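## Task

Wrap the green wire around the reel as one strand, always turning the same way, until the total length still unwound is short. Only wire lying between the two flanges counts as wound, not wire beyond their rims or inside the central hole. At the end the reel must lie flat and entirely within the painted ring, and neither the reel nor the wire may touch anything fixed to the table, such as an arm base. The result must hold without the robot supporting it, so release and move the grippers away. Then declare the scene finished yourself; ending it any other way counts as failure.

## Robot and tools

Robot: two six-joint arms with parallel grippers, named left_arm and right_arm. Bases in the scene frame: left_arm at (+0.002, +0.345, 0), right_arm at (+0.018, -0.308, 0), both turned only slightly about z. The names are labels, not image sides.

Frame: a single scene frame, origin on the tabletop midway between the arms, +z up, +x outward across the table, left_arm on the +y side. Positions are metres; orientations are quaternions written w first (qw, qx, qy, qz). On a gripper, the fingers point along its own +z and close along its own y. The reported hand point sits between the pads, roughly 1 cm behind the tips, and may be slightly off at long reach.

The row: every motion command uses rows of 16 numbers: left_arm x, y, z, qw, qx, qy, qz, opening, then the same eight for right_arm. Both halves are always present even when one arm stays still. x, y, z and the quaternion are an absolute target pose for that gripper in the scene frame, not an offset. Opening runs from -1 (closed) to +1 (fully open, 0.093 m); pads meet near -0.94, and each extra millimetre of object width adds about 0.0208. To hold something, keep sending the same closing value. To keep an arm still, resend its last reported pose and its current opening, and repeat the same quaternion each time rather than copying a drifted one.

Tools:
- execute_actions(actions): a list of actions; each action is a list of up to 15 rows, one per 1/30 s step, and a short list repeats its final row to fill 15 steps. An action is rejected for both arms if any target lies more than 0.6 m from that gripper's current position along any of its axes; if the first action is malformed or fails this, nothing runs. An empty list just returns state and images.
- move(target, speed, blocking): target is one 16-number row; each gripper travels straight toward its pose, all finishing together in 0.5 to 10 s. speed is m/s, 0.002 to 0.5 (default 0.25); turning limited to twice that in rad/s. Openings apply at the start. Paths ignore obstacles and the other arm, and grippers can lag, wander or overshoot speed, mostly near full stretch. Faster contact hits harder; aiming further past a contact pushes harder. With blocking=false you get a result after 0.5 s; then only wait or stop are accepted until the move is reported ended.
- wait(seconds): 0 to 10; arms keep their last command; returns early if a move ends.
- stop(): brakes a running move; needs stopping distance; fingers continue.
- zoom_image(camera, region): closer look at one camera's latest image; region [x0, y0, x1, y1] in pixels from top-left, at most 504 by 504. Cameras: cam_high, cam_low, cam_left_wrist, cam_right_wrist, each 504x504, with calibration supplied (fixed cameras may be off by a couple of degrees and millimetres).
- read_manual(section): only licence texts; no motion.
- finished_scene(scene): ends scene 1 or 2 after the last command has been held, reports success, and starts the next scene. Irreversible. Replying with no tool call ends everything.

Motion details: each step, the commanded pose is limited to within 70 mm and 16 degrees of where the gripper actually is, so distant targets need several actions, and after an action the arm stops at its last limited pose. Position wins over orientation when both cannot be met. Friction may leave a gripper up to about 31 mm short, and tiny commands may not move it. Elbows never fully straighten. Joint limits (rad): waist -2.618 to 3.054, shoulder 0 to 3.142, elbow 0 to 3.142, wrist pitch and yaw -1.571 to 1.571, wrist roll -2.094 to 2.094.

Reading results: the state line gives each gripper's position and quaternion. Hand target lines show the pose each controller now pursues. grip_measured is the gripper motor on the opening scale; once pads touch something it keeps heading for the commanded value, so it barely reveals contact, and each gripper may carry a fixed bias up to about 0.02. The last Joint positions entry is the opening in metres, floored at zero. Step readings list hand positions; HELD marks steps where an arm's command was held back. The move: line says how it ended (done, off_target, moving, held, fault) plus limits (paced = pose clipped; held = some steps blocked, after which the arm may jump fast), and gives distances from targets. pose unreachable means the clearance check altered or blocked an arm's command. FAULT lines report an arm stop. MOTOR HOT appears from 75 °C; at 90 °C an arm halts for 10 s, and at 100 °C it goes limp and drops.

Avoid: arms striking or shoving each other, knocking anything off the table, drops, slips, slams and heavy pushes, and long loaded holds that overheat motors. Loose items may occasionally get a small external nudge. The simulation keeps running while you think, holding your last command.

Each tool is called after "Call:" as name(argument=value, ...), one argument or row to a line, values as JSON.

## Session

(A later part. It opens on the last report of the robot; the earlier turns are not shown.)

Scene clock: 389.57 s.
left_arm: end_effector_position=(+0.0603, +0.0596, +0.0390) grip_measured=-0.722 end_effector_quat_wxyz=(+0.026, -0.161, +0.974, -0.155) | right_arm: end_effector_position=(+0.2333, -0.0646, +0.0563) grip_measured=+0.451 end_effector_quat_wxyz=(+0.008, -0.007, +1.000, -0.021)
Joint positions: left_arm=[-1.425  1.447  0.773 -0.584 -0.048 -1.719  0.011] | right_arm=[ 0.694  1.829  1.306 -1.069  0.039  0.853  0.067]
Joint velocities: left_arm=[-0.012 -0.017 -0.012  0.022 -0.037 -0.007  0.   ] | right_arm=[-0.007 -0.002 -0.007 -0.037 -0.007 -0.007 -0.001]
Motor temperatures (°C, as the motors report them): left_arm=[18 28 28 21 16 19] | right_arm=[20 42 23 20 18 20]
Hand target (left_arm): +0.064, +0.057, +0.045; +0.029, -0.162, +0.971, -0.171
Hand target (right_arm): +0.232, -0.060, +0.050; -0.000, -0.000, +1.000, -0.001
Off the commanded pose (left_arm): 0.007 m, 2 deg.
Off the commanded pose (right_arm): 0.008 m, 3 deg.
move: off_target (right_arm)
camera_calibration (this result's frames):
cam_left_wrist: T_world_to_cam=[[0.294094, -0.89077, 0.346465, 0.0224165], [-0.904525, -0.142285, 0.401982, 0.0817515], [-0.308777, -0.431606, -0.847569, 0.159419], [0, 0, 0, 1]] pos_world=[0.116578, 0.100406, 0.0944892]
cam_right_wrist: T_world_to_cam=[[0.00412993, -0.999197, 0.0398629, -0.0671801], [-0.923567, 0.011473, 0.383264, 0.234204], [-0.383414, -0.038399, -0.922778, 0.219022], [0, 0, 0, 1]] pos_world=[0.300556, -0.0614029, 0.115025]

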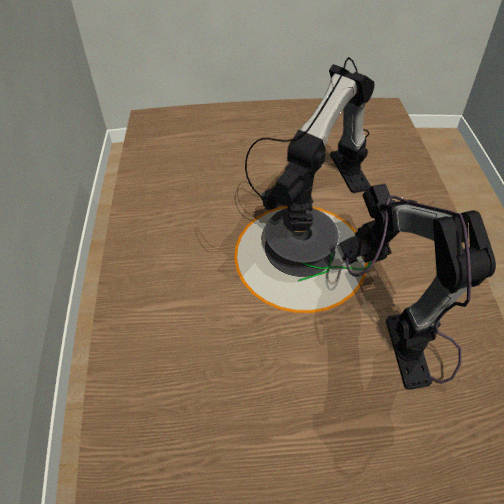

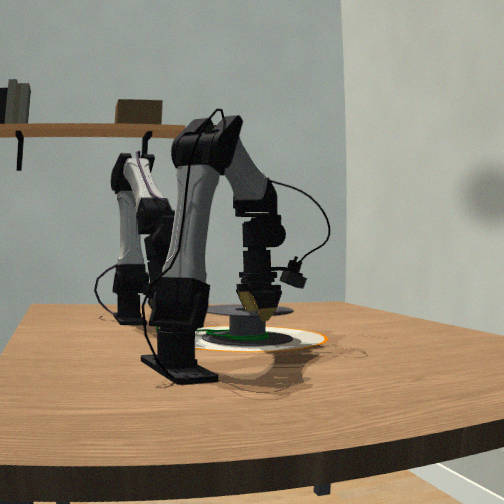

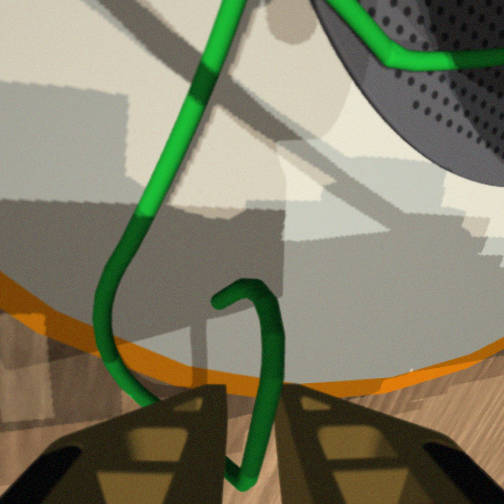

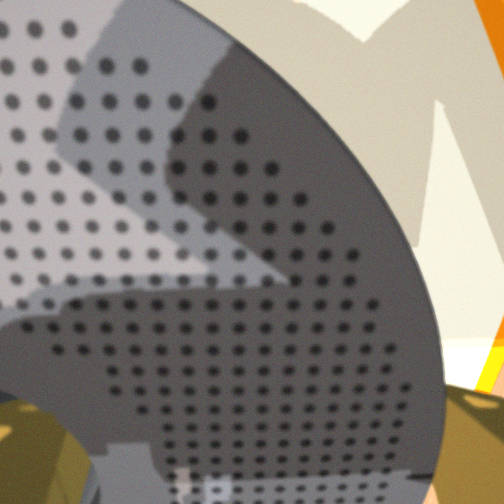

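Call:
execute_actions(
  actions=[
    [[0.064,0.057,0.045,0.0286,-0.1625,0.9713,-0.1712,-1,0.232,-0.06,0.05,0,0,1,0,0.3]],
    [[0.064,0.057,0.045,0.0286,-0.1625,0.9713,-0.1712,-1,0.232,-0.06,0.05,0,0,1,0,0.3]],
  ],
)

Call:
move(
  target=[0.045,0.05,0.042,-0.0496,-0.1574,0.9406,0.2966,-1,0.232,-0.06,0.05,0,0,1,0,0.3],
  speed=0.1,
)

Call:
move(
  target=[0.033,0.04,0.01,-0.0357,-0.1611,0.9629,0.2134,-1,0.232,-0.06,0.05,0,0,1,0,0.3],
  speed=0.05,
)

Scene clock: 391.70 s.
left_arm: end_effector_position=(+0.0603, +0.0596, +0.0390) grip_measured=-0.991 end_effector_quat_wxyz=(+0.026, -0.160, +0.974, -0.155) | right_arm: end_effector_position=(+0.2333, -0.0646, +0.0563) grip_measured=+0.451 end_effector_quat_wxyz=(+0.008, -0.007, +1.000, -0.021)
Joint positions: left_arm=[-1.425  1.447  0.773 -0.584 -0.048 -1.716  0.   ] | right_arm=[ 0.694  1.829  1.306 -1.069  0.039  0.853  0.067]
Joint velocities: left_arm=[-0.002  0.002 -0.007  0.007  0.037  0.022  0.   ] | right_arm=[-0.002 -0.012 -0.007  0.037 -0.022  0.022  0.001]
Motor temperatures (°C, as the motors report them): left_arm=[18 28 28 21 16 19] | right_arm=[20 42 23 20 18 20]
Hand target (left_arm): +0.064, +0.057, +0.045; +0.029, -0.162, +0.971, -0.171
Hand target (right_arm): +0.232, -0.060, +0.050; -0.000, -0.000, +1.000, -0.001
Off the commanded pose (left_arm): 0.007 m, 2 deg.
Off the commanded pose (right_arm): 0.008 m, 3 deg.
Step readings (end_effector_position; steps 1 to 15: 1st action; 16 to 30: 2nd action):
0: left_arm (+0.0603, +0.0596, +0.0390) | right_arm (+0.2333, -0.0646, +0.0563)
1: left_arm (+0.0603, +0.0596, +0.0390) | right_arm (+0.2333, -0.0646, +0.0563)
2: left_arm (+0.0603, +0.0596, +0.0390) | right_arm (+0.2333, -0.0646, +0.0563)
4: left_arm (+0.0603, +0.0596, +0.0390) | right_arm (+0.2333, -0.0646, +0.0563)
8: left_arm (+0.0603, +0.0596, +0.0390) | right_arm (+0.2333, -0.0646, +0.0563)
15: left_arm (+0.0603, +0.0596, +0.0390) | right_arm (+0.2333, -0.0646, +0.0563)
16: left_arm (+0.0603, +0.0596, +0.0390) | right_arm (+0.2333, -0.0646, +0.0563)
17: left_arm (+0.0603, +0.0596, +0.0390) | right_arm (+0.2333, -0.0646, +0.0563)
19: left_arm (+0.0603, +0.0596, +0.0390) | right_arm (+0.2333, -0.0646, +0.0563)
23: left_arm (+0.0603, +0.0596, +0.0390) | right_arm (+0.2333, -0.0646, +0.0563)
30: end_effector_position above
camera_calibration (this result's frames):
cam_left_wrist: T_world_to_cam=[[0.291922, -0.891487, 0.346458, 0.0225904], [-0.905103, -0.140408, 0.401339, 0.0816996], [-0.309143, -0.43074, -0.847876, 0.159401], [0, 0, 0, 1]] pos_world=[0.11663, 0.100271, 0.0945365]
cam_right_wrist: T_world_to_cam=[[0.00412993, -0.999197, 0.0398629, -0.0671801], [-0.923567, 0.011473, 0.383264, 0.234204], [-0.383414, -0.038399, -0.922778, 0.219022], [0, 0, 0, 1]] pos_world=[0.300556, -0.0614029, 0.115025]

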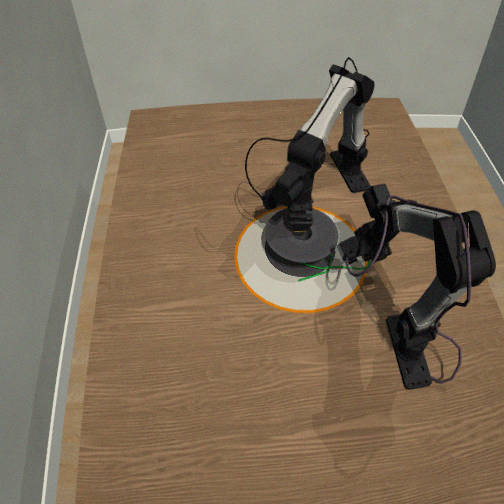

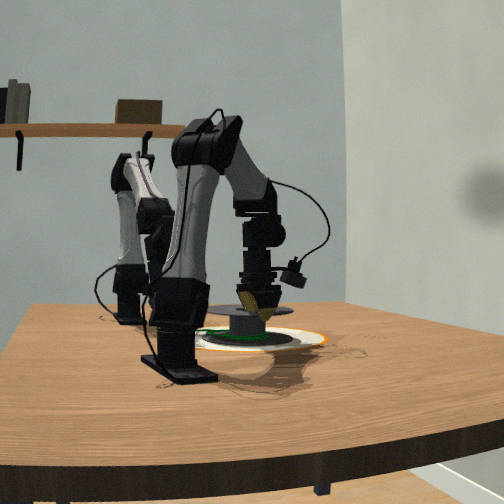

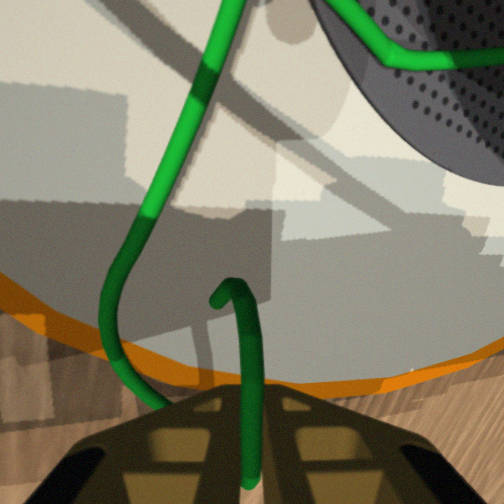

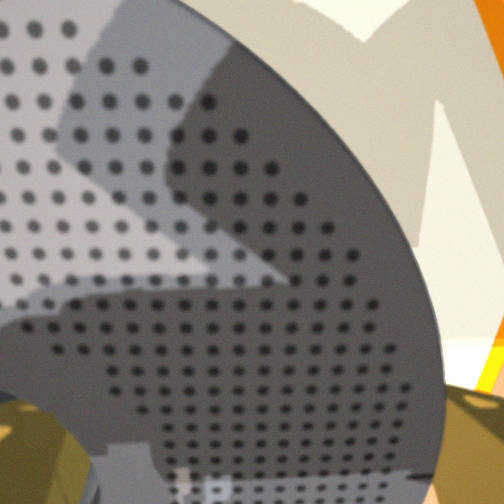

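Scene clock: 396.60 s.
left_arm: end_effector_position=(+0.0449, +0.0496, +0.0436) grip_measured=-0.991 end_effector_quat_wxyz=(-0.039, -0.161, +0.954, +0.251) | right_arm: end_effector_position=(+0.2333, -0.0646, +0.0563) grip_measured=+0.451 end_effector_quat_wxyz=(+0.008, -0.007, +1.000, -0.021)
Joint positions: left_arm=[-1.416  2.196  1.663 -1.548  0.069 -1.706  0.   ] | right_arm=[ 0.694  1.829  1.306 -1.069  0.039  0.853  0.067]
Joint velocities: left_arm=[ 0.012  0.012 -0.027  0.095 -0.037  0.007  0.   ] | right_arm=[-0.012 -0.007 -0.002  0.007 -0.081 -0.037 -0.   ]
Motor temperatures (°C, as the motors report them): left_arm=[18 28 28 21 16 19] | right_arm=[20 42 23 20 18 20]
Hand target (left_arm): +0.045, +0.050, +0.044; -0.048, -0.165, +0.950, +0.261
Hand target (right_arm): +0.232, -0.060, +0.050; -0.000, -0.000, +1.000, -0.001
Off the commanded pose (left_arm): 0.002 m, 6 deg.
Off the commanded pose (right_arm): 0.008 m, 3 deg.
joint sent to its limit (left arm) — the command would take joint 4 (wrist pitch) past its lower limit, so that joint was sent only as far as its limit.
move: off_target (left_arm, right_arm)
camera_calibration (this result's frames):
cam_left_wrist: T_world_to_cam=[[0.284914, -0.841558, -0.458916, 0.049544], [-0.792352, -0.4762, 0.381329, 0.0769472], [-0.539446, 0.254977, -0.802487, 0.128578], [0, 0, 0, 1]] pos_world=[0.116215, 0.0455519, 0.0965768]
cam_right_wrist: T_world_to_cam=[[0.00412993, -0.999197, 0.0398629, -0.0671801], [-0.923567, 0.011473, 0.383264, 0.234204], [-0.383414, -0.038399, -0.922778, 0.219022], [0, 0, 0, 1]] pos_world=[0.300556, -0.0614029, 0.115025]

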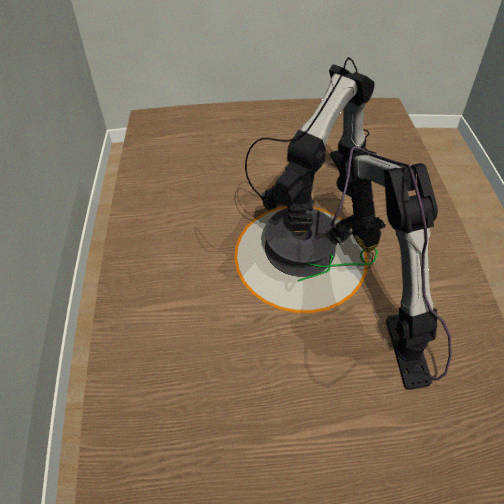

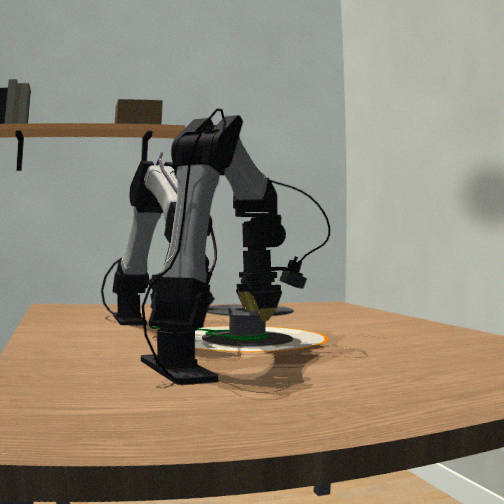

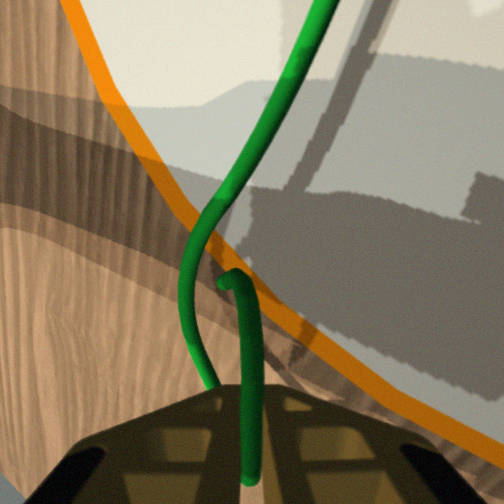

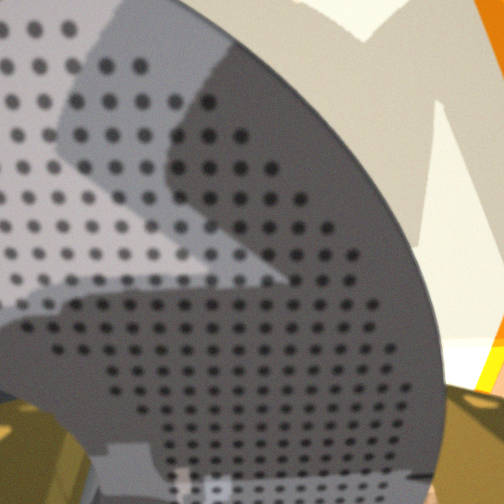

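Scene clock: 397.70 s.
left_arm: end_effector_position=(+0.0486, +0.0487, +0.0281) grip_measured=-0.991 end_effector_quat_wxyz=(+0.005, -0.171, +0.958, +0.231) | right_arm: end_effector_position=(+0.2333, -0.0647, +0.0563) grip_measured=+0.451 end_effector_quat_wxyz=(+0.008, -0.005, +1.000, -0.021)
Joint positions: left_arm=[-1.443  2.18   1.595 -1.452  0.    -1.768  0.   ] | right_arm=[ 0.694  1.829  1.306 -1.069  0.04   0.859  0.067]
Joint velocities: left_arm=[-0.007 -0.002  0.007  0.081 -0.066 -0.051  0.   ] | right_arm=[0.012 0.007 0.007 0.037 0.066 0.037 0.001]
Motor temperatures (°C, as the motors report them): left_arm=[18 28 28 21 16 19] | right_arm=[20 42 23 20 18 20]
Hand target (left_arm): +0.033, +0.041, +0.012; -0.035, -0.160, +0.963, +0.215
Hand target (right_arm): +0.232, -0.060, +0.050; -0.000, -0.000, +1.000, -0.001
Off the commanded pose (left_arm): 0.025 m, 5 deg.
Off the commanded pose (right_arm): 0.008 m, 3 deg.
move: off_target (left_arm, right_arm)
camera_calibration (this result's frames):
cam_left_wrist: T_world_to_cam=[[0.323327, -0.853931, -0.407751, 0.0378773], [-0.827452, -0.464188, 0.315995, 0.0884053], [-0.459111, 0.235225, -0.856671, 0.11694], [0, 0, 0, 1]] pos_world=[0.114593, 0.045874, 0.0876884]
cam_right_wrist: T_world_to_cam=[[-0.00120756, -0.999176, 0.0405588, -0.0661264], [-0.923706, 0.0166526, 0.382741, 0.234635], [-0.383101, -0.0370022, -0.922965, 0.219065], [0, 0, 0, 1]] pos_world=[0.300578, -0.0618734, 0.115067]

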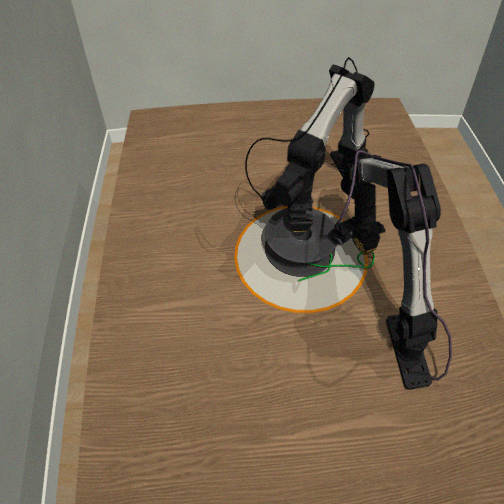

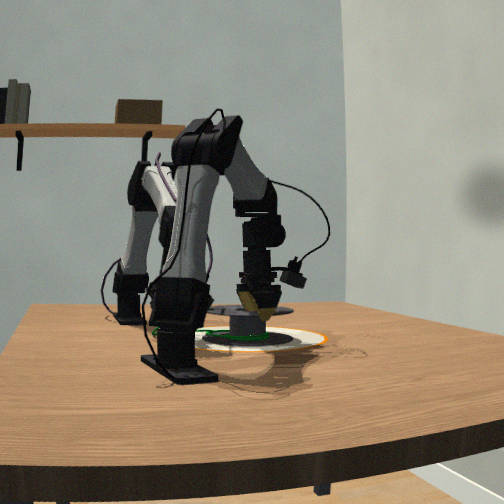

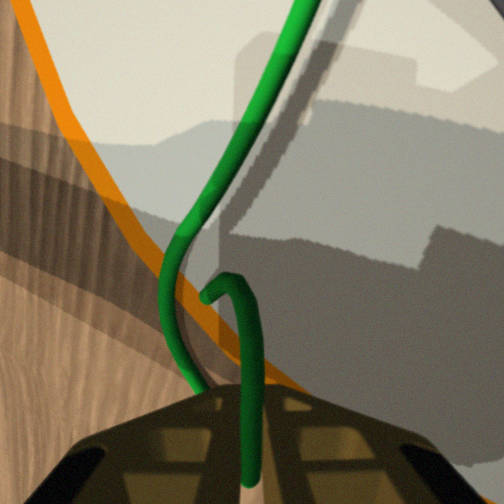

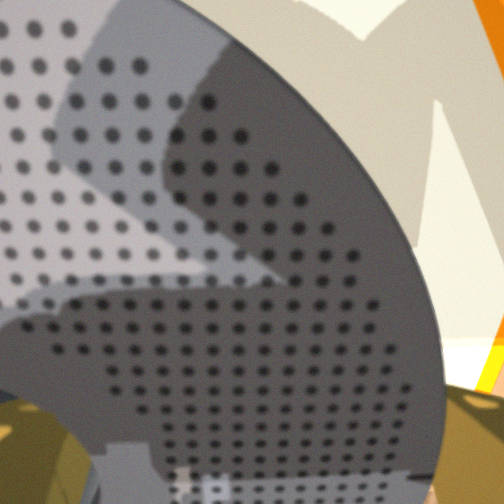

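Call:
move(
  target=[0.035,0.048,0.035,-0.0144,-0.1644,0.9826,0.086,-1,0.232,-0.06,0.05,0,0,1,0,0.3],
  speed=0.06,
)

Call:
move(
  target=[0.033,0.042,0.008,-0.0144,-0.1644,0.9826,0.086,-1,0.232,-0.06,0.05,0,0,1,0,0.3],
  speed=0.05,
)

Scene clock: 400.93 s.
left_arm: end_effector_position=(+0.0406, +0.0499, +0.0310) grip_measured=-0.991 end_effector_quat_wxyz=(-0.007, -0.169, +0.981, +0.099) | right_arm: end_effector_position=(+0.2336, -0.0650, +0.0563) grip_measured=+0.451 end_effector_quat_wxyz=(+0.009, -0.003, +1.000, -0.022)
Joint positions: left_arm=[-1.458  1.92   1.302 -1.151  0.019 -1.77   0.   ] | right_arm=[ 0.694  1.829  1.306 -1.069  0.042  0.862  0.067]
Joint velocities: left_arm=[ 0.002 -0.007 -0.012  0.007 -0.022 -0.051  0.   ] | right_arm=[-0.002 -0.007  0.012 -0.007  0.037 -0.022  0.001]
Motor temperatures (°C, as the motors report them): left_arm=[18 29 28 21 16 19] | right_arm=[20 42 23 20 18 20]
Hand target (left_arm): +0.035, +0.049, +0.034; -0.015, -0.163, +0.983, +0.087
Hand target (right_arm): +0.232, -0.060, +0.050; -0.000, -0.000, +1.000, -0.001
Off the commanded pose (left_arm): 0.007 m, 2 deg.
Off the commanded pose (right_arm): 0.008 m, 3 deg.
move: off_target (right_arm)
camera_calibration (this result's frames):
cam_left_wrist: T_world_to_cam=[[0.322932, -0.932877, -0.159549, 0.0389724], [-0.838456, -0.360192, 0.408966, 0.0737058], [-0.438983, 0.00170693, -0.898494, 0.1276], [0, 0, 0, 1]] pos_world=[0.105228, 0.0626868, 0.090723]
cam_right_wrist: T_world_to_cam=[[-0.00466003, -0.999118, 0.0417261, -0.0655893], [-0.924254, 0.0202326, 0.381241, 0.235305], [-0.381749, -0.0367889, -0.923534, 0.218893], [0, 0, 0, 1]] pos_world=[0.300738, -0.0622395, 0.115184]

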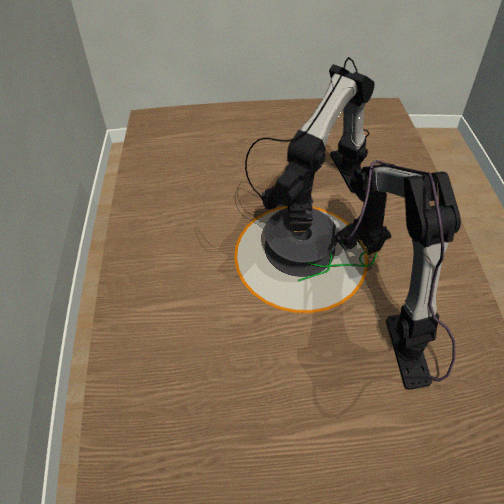

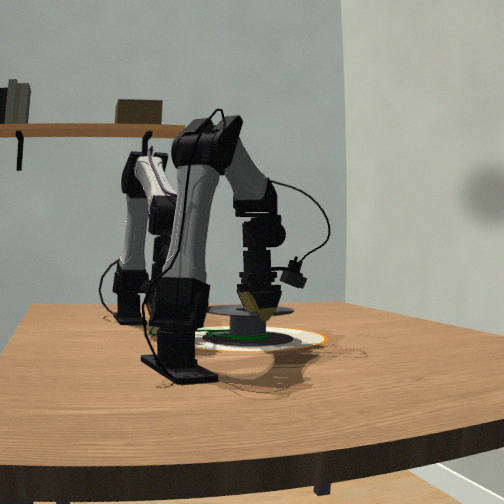

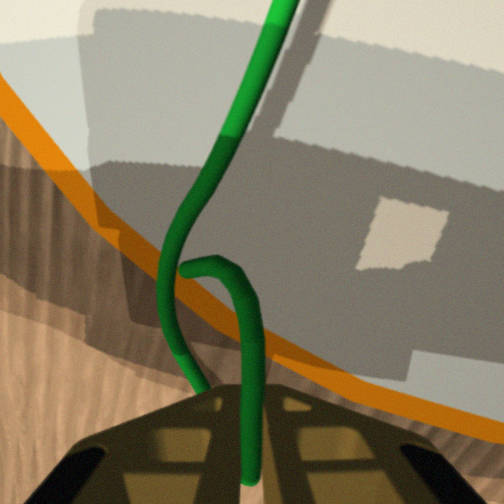

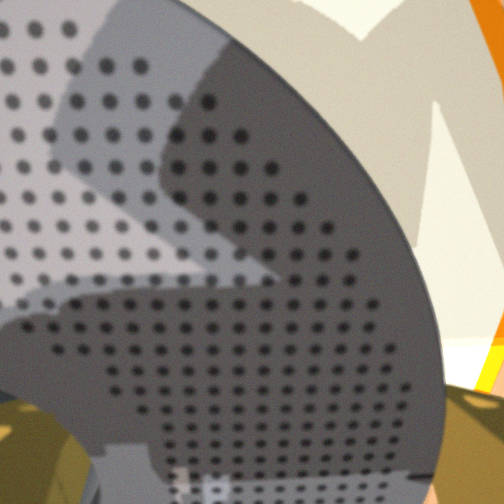

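Scene clock: 401.70 s.
left_arm: end_effector_position=(+0.0390, +0.0413, +0.0216) grip_measured=-0.991 end_effector_quat_wxyz=(-0.006, -0.168, +0.983, +0.077) | right_arm: end_effector_position=(+0.2335, -0.0649, +0.0563) grip_measured=+0.451 end_effector_quat_wxyz=(+0.009, -0.003, +1.000, -0.021)
Joint positions: left_arm=[-1.468  1.923  1.275 -1.076  0.018 -1.777  0.   ] | right_arm=[ 0.694  1.829  1.306 -1.069  0.041  0.862  0.067]
Joint velocities: left_arm=[-0.012  0.002  0.012 -0.037 -0.022 -0.051  0.   ] | right_arm=[-0.012 -0.012 -0.002  0.007 -0.007 -0.007 -0.   ]
Motor temperatures (°C, as the motors report them): left_arm=[18 29 28 21 16 19] | right_arm=[20 42 23 20 18 20]
Hand target (left_arm): +0.033, +0.043, +0.009; -0.014, -0.164, +0.983, +0.086
Hand target (right_arm): +0.232, -0.060, +0.050; +0.000, -0.000, +1.000, -0.001
Off the commanded pose (left_arm): 0.015 m, 1 deg.
Off the commanded pose (right_arm): 0.008 m, 3 deg.
move: off_target (left_arm, right_arm)
camera_calibration (this result's frames):
cam_left_wrist: T_world_to_cam=[[0.321632, -0.939667, -0.116528, 0.0293682], [-0.842987, -0.340213, 0.416687, 0.0722969], [-0.431191, -0.0357876, -0.901551, 0.119805], [0, 0, 0, 1]] pos_world=[0.103159, 0.0564802, 0.0813078]
cam_right_wrist: T_world_to_cam=[[-0.00465595, -0.999128, 0.041481, -0.0655359], [-0.924143, 0.0201459, 0.381514, 0.235213], [-0.382018, -0.0365581, -0.923432, 0.218946], [0, 0, 0, 1]] pos_world=[0.300706, -0.0622131, 0.115163]

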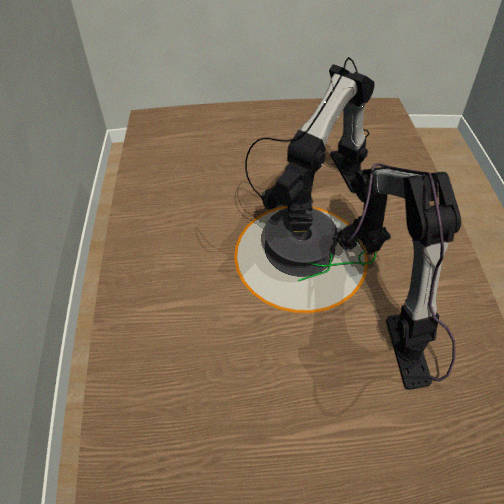

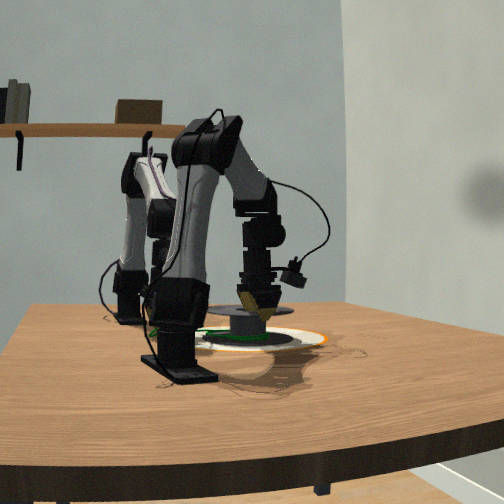

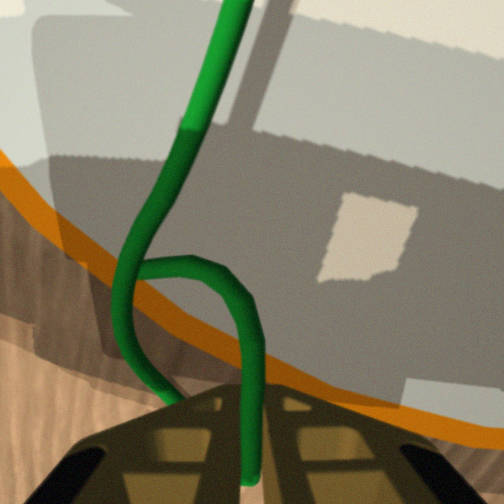

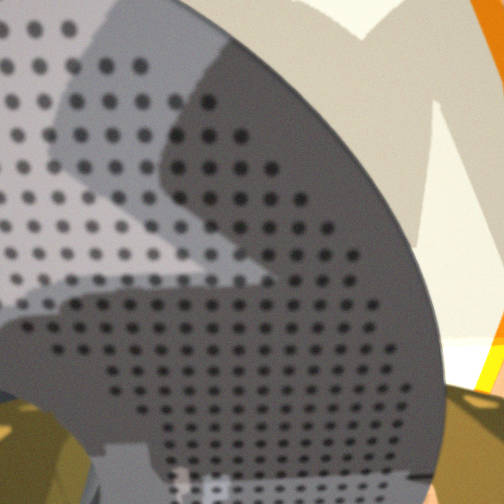

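Call:
move(
  target=[0.033,0.04,0.0,-0.0144,-0.1644,0.9826,0.086,-1,0.232,-0.06,0.05,0,0,1,0,0.3],
  speed=0.03,
)

Call:
execute_actions(
  actions=[
    [[0.036,0.042,0.008,-0.0144,-0.1644,0.9826,0.086,-0.5,0.232,-0.06,0.05,0,0,1,0,0.3]],
    [[0.036,0.042,0.008,-0.0144,-0.1644,0.9826,0.086,-0.5,0.232,-0.06,0.05,0,0,1,0,0.3]],
  ],
)

Call:
move(
  target=[0.02,0.06,0.12,0,-0.165,0.9863,0,-0.5,0.232,-0.06,0.05,0,0,1,0,0.3],
  speed=0.15,
)

Scene clock: 403.20 s.
left_arm: end_effector_position=(+0.0405, +0.0391, +0.0199) grip_measured=-0.991 end_effector_quat_wxyz=(-0.000, -0.170, +0.983, +0.073) | right_arm: end_effector_position=(+0.2334, -0.0650, +0.0563) grip_measured=+0.451 end_effector_quat_wxyz=(+0.009, -0.002, +1.000, -0.022)
Joint positions: left_arm=[-1.47   1.928  1.275 -1.064  0.007 -1.785  0.   ] | right_arm=[ 0.694  1.829  1.306 -1.07   0.041  0.864  0.067]
Joint velocities: left_arm=[-0.002 -0.012 -0.002  0.022 -0.051 -0.037  0.   ] | right_arm=[ 0.002 -0.007  0.007 -0.007 -0.022 -0.007  0.   ]
Motor temperatures (°C, as the motors report them): left_arm=[18 29 28 21 16 19] | right_arm=[20 42 23 20 18 20]
Hand target (left_arm): +0.033, +0.041, +0.001; -0.014, -0.165, +0.982, +0.086
Hand target (right_arm): +0.232, -0.060, +0.050; -0.000, -0.000, +1.000, -0.001
Off the commanded pose (left_arm): 0.021 m, 2 deg.
Off the commanded pose (right_arm): 0.008 m, 3 deg.
move: off_target (left_arm, right_arm)
camera_calibration (this result's frames):
cam_left_wrist: T_world_to_cam=[[0.327175, -0.938871, -0.107137, 0.0261293], [-0.846842, -0.341619, 0.407622, 0.0739984], [-0.419304, -0.0426352, -0.906844, 0.118706], [0, 0, 0, 1]] pos_world=[0.10389, 0.0548724, 0.0802843]
cam_right_wrist: T_world_to_cam=[[-0.00617132, -0.999109, 0.0417456, -0.0652665], [-0.924042, 0.0216552, 0.381676, 0.235224], [-0.38224, -0.0362193, -0.923353, 0.218992], [0, 0, 0, 1]] pos_world=[0.300661, -0.0623705, 0.115152]

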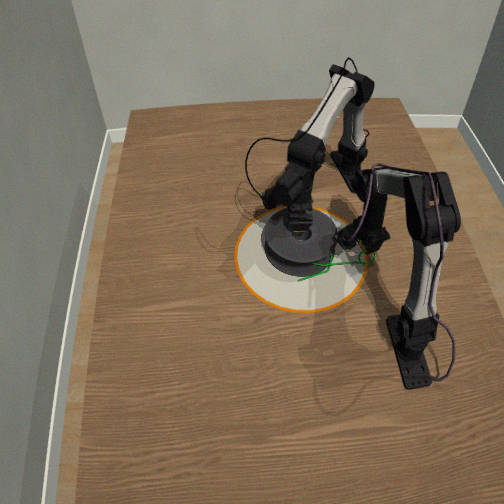

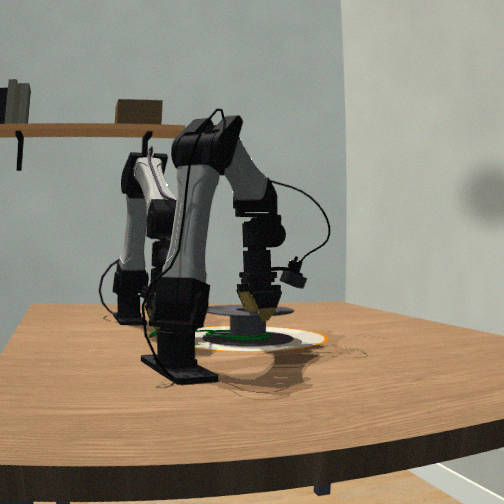

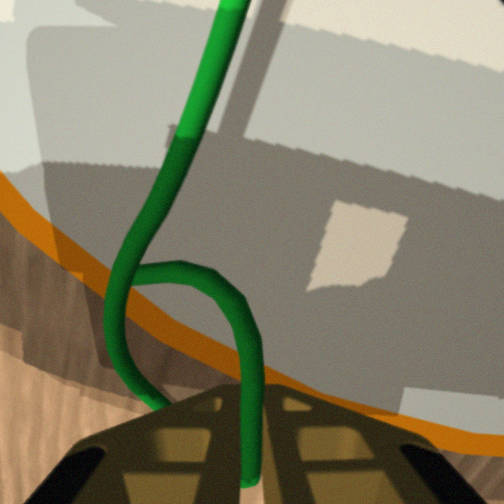

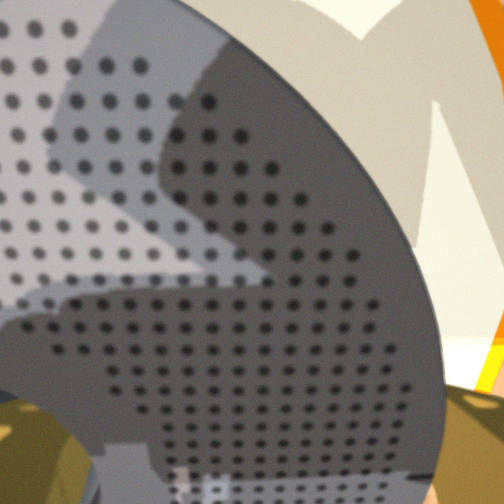

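Scene clock: 404.20 s.
left_arm: end_effector_position=(+0.0406, +0.0391, +0.0199) grip_measured=-0.502 end_effector_quat_wxyz=(-0.000, -0.170, +0.983, +0.073) | right_arm: end_effector_position=(+0.2334, -0.0650, +0.0563) grip_measured=+0.451 end_effector_quat_wxyz=(+0.009, -0.002, +1.000, -0.022)
Joint positions: left_arm=[-1.47   1.928  1.275 -1.064  0.007 -1.785  0.021] | right_arm=[ 0.694  1.829  1.306 -1.07   0.041  0.864  0.067]
Joint velocities: left_arm=[-0.032 -0.002  0.002  0.007  0.007  0.037  0.   ] | right_arm=[ 0.002  0.002 -0.022 -0.007 -0.037  0.007  0.001]
Motor temperatures (°C, as the motors report them): left_arm=[18 29 28 21 16 19] | right_arm=[20 42 23 20 18 20]
Hand target (left_arm): +0.036, +0.042, +0.009; -0.014, -0.165, +0.982, +0.086
Hand target (right_arm): +0.232, -0.060, +0.050; -0.000, -0.000, +1.000, -0.001
Off the commanded pose (left_arm): 0.013 m, 2 deg.
Off the commanded pose (right_arm): 0.008 m, 3 deg.
Step readings (end_effector_position; steps 1 to 15: 1st action; 16 to 30: 2nd action):
0: left_arm (+0.0405, +0.0391, +0.0199) | right_arm (+0.2334, -0.0650, +0.0563)
1: left_arm (+0.0406, +0.0391, +0.0199) | right_arm (+0.2334, -0.0650, +0.0563)
2: left_arm (+0.0406, +0.0391, +0.0199) | right_arm (+0.2334, -0.0650, +0.0563)
4: left_arm (+0.0406, +0.0391, +0.0199) | right_arm (+0.2334, -0.0650, +0.0563)
8: left_arm (+0.0406, +0.0391, +0.0199) | right_arm (+0.2334, -0.0650, +0.0563)
15: left_arm (+0.0406, +0.0391, +0.0199) | right_arm (+0.2334, -0.0650, +0.0563)
16: left_arm (+0.0406, +0.0391, +0.0199) | right_arm (+0.2334, -0.0650, +0.0563)
17: left_arm (+0.0406, +0.0391, +0.0199) | right_arm (+0.2334, -0.0650, +0.0563)
19: left_arm (+0.0406, +0.0391, +0.0199) | right_arm (+0.2334, -0.0650, +0.0563)
23: left_arm (+0.0406, +0.0391, +0.0199) | right_arm (+0.2334, -0.0650, +0.0563)
30: end_effector_position above
camera_calibration (this result's frames):
cam_left_wrist: T_world_to_cam=[[0.327162, -0.938884, -0.10706, 0.0261157], [-0.847013, -0.341592, 0.407288, 0.0740679], [-0.418967, -0.042568, -0.907003, 0.11872], [0, 0, 0, 1]] pos_world=[0.103932, 0.0548742, 0.0803083]
cam_right_wrist: T_world_to_cam=[[-0.00617132, -0.999109, 0.0417456, -0.0652665], [-0.924042, 0.0216552, 0.381676, 0.235224], [-0.38224, -0.0362193, -0.923353, 0.218992], [0, 0, 0, 1]] pos_world=[0.300661, -0.0623705, 0.115152]

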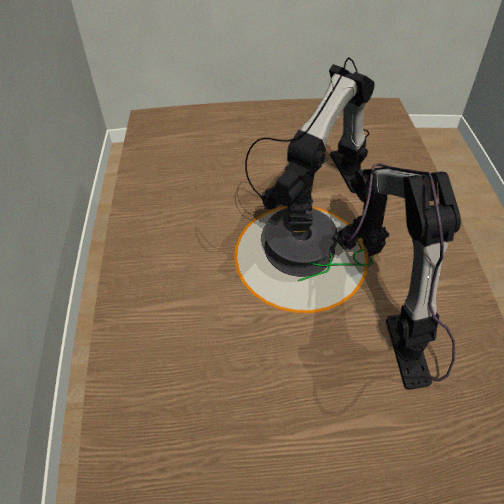

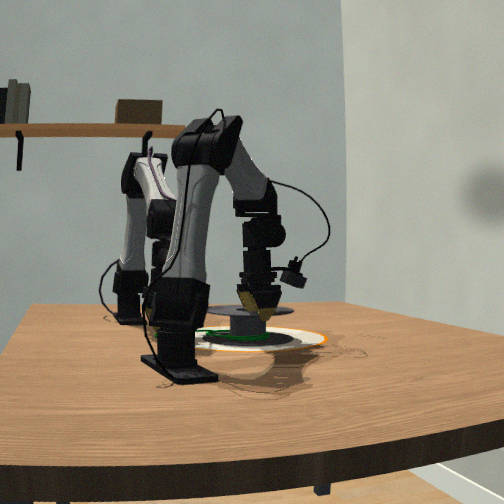

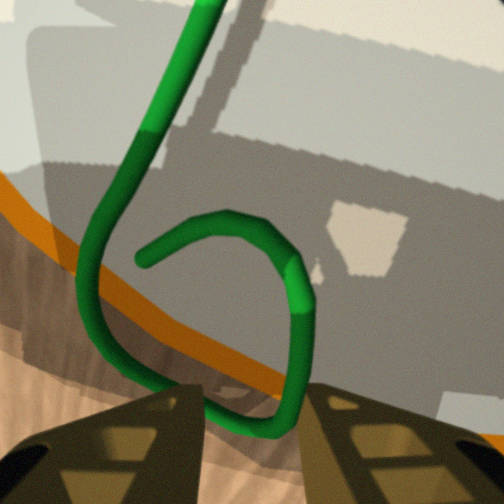

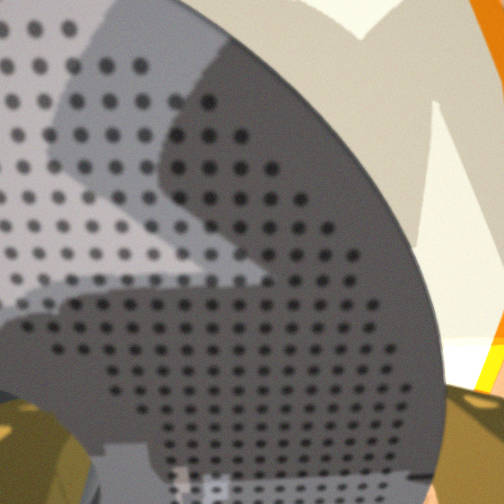

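Scene clock: 405.43 s.
left_arm: end_effector_position=(+0.0226, +0.0606, +0.1100) grip_measured=-0.502 end_effector_quat_wxyz=(-0.000, -0.165, +0.986, +0.008) | right_arm: end_effector_position=(+0.2337, -0.0652, +0.0563) grip_measured=+0.451 end_effector_quat_wxyz=(+0.010, -0.001, +1.000, -0.022)
Joint positions: left_arm=[-1.526  1.638  1.3   -1.249  0.002 -1.831  0.021] | right_arm=[ 0.694  1.829  1.306 -1.07   0.044  0.865  0.067]
Joint velocities: left_arm=[ 0.007 -0.002 -0.012 -0.051 -0.007 -0.007  0.001] | right_arm=[ 0.002  0.002  0.007 -0.022 -0.007 -0.022 -0.001]
Motor temperatures (°C, as the motors report them): left_arm=[18 29 28 21 16 19] | right_arm=[20 42 23 20 18 20]
Hand target (left_arm): +0.020, +0.061, +0.119; -0.000, -0.164, +0.986, +0.000
Hand target (right_arm): +0.232, -0.060, +0.050; +0.000, -0.000, +1.000, -0.001
Off the commanded pose (left_arm): 0.010 m, 1 deg.
Off the commanded pose (right_arm): 0.008 m, 3 deg.
move: off_target (right_arm)
camera_calibration (this result's frames):
cam_left_wrist: T_world_to_cam=[[0.317581, -0.947995, 0.0211762, 0.0485224], [-0.859511, -0.278363, 0.428666, 0.0235622], [-0.400478, -0.154337, -0.903215, 0.199718], [0, 0, 0, 1]] pos_world=[0.0848247, 0.0833817, 0.16926]
cam_right_wrist: T_world_to_cam=[[-0.00772205, -0.999037, 0.043183, -0.0652277], [-0.924699, 0.0235714, 0.379968, 0.235869], [-0.38062, -0.0369971, -0.923991, 0.218717], [0, 0, 0, 1]] pos_world=[0.300852, -0.0626328, 0.115286]

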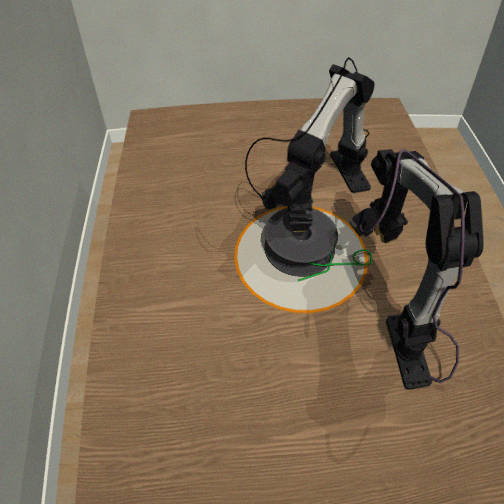

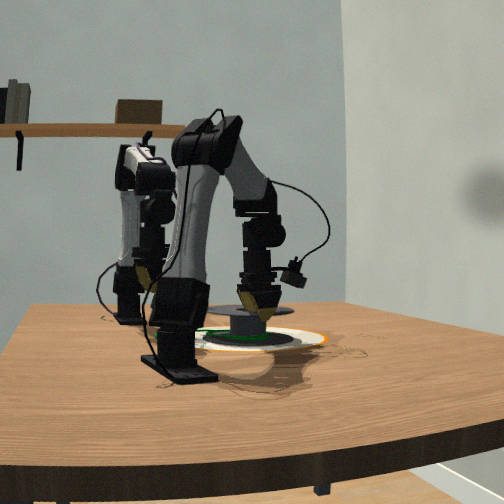

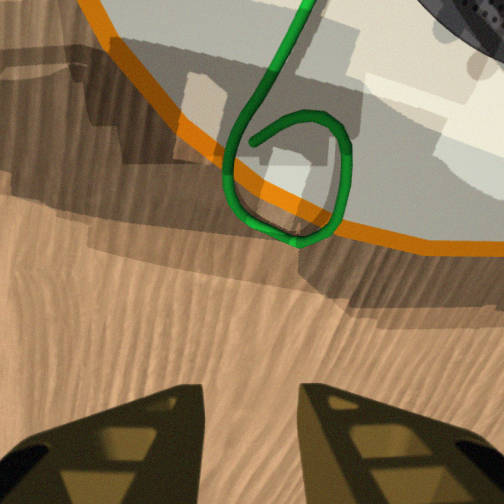

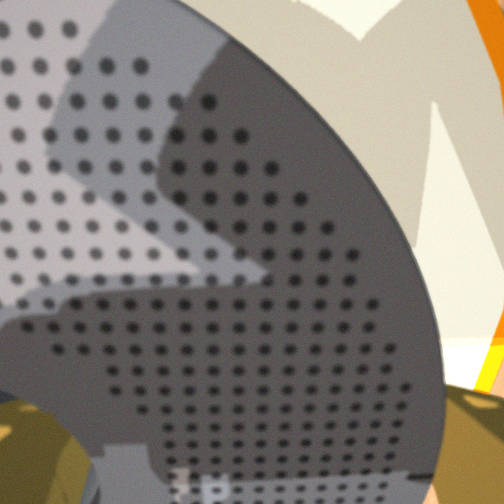

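Call:
zoom_image(
  camera="cam_high",
  region=[230,195,400,325],
)

Region (230, 195, 400, 325) of cam_high's 504x504 image, scaled by 2.965, with more detail than that image has; it fills the top 385 rows of this view, and the rest is white.

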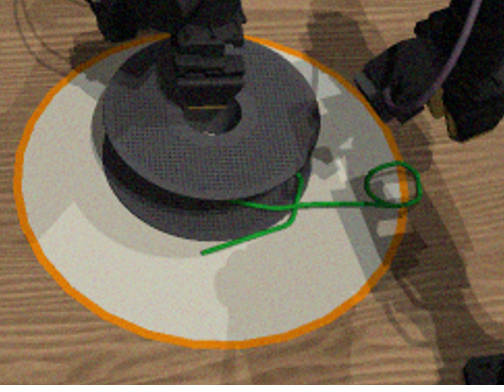

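Call:
zoom_image(
  camera="cam_left_wrist",
  region=[190,60,400,270],
)

Region (190, 60, 400, 270) of cam_left_wrist's 504x504 image, scaled by 2.400, with more detail than that image has.

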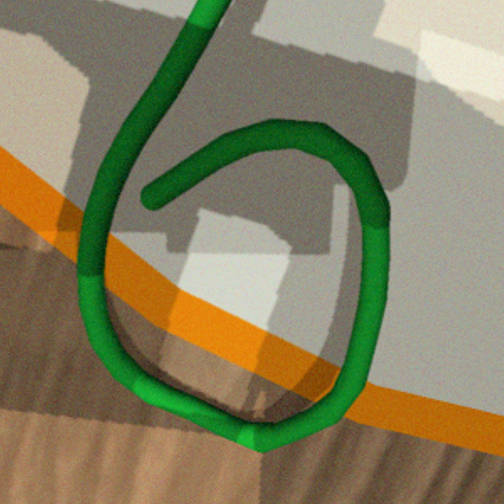

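Call:
move(
  target=[0.045,0.03,0.06,0.2157,-0.0766,0.9733,0.017,-0.4,0.232,-0.06,0.05,0,0,1,0,0.3],
  speed=0.2,
)

Scene clock: 420.47 s.
left_arm: end_effector_position=(+0.0453, +0.0339, +0.0642) grip_measured=-0.402 end_effector_quat_wxyz=(+0.209, -0.079, +0.975, +0.021) | right_arm: end_effector_position=(+0.2337, -0.0652, +0.0563) grip_measured=+0.451 end_effector_quat_wxyz=(+0.010, -0.001, +1.000, -0.022)
Joint positions: left_arm=[-1.675  1.847  1.3   -1.138 -0.408 -1.832  0.026] | right_arm=[ 0.694  1.829  1.306 -1.07   0.044  0.865  0.067]
Joint velocities: left_arm=[-0.007 -0.007  0.002 -0.081 -0.007 -0.007 -0.001] | right_arm=[-0.012  0.002 -0.007 -0.037 -0.007  0.051 -0.   ]
Motor temperatures (°C, as the motors report them): left_arm=[18 30 29 20 16 19] | right_arm=[20 42 23 20 18 20]
Hand target (left_arm): +0.045, +0.030, +0.060; +0.216, -0.077, +0.973, +0.017
Hand target (right_arm): +0.232, -0.060, +0.050; +0.000, -0.000, +1.000, -0.001
Off the commanded pose (left_arm): 0.006 m, 1 deg.
Off the commanded pose (right_arm): 0.008 m, 3 deg.
move: off_target (right_arm)
camera_calibration (this result's frames):
cam_left_wrist: T_world_to_cam=[[0.138414, -0.990116, 0.0226071, 0.0264062], [-0.990174, -0.13789, 0.0232856, 0.0824786], [-0.0199382, -0.025608, -0.999473, 0.147984], [0, 0, 0, 1]] pos_world=[0.0809637, 0.0413078, 0.145389]
cam_right_wrist: T_world_to_cam=[[-0.00772205, -0.999037, 0.043183, -0.0652277], [-0.924699, 0.0235714, 0.379968, 0.235869], [-0.38062, -0.0369971, -0.923991, 0.218717], [0, 0, 0, 1]] pos_world=[0.300852, -0.0626328, 0.115286]

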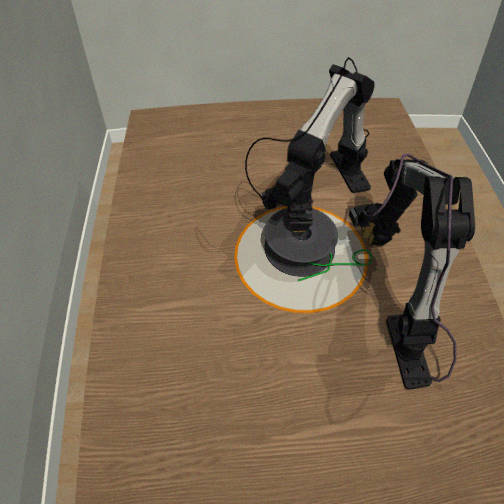

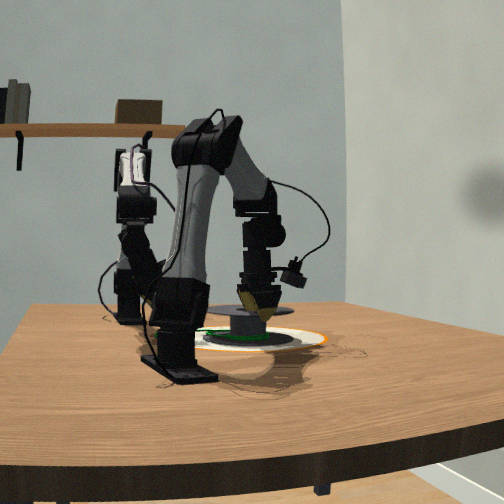

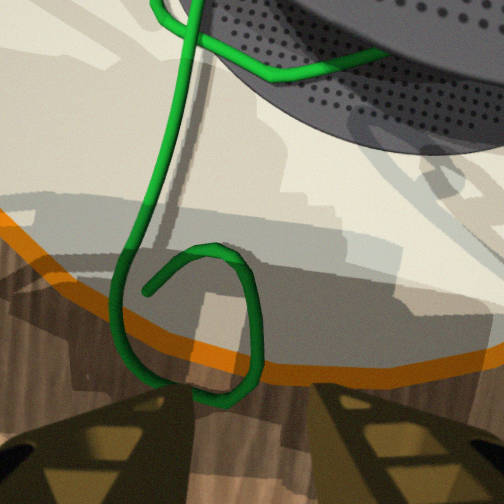

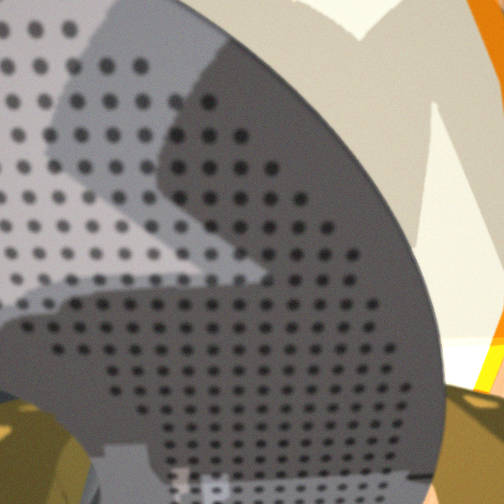

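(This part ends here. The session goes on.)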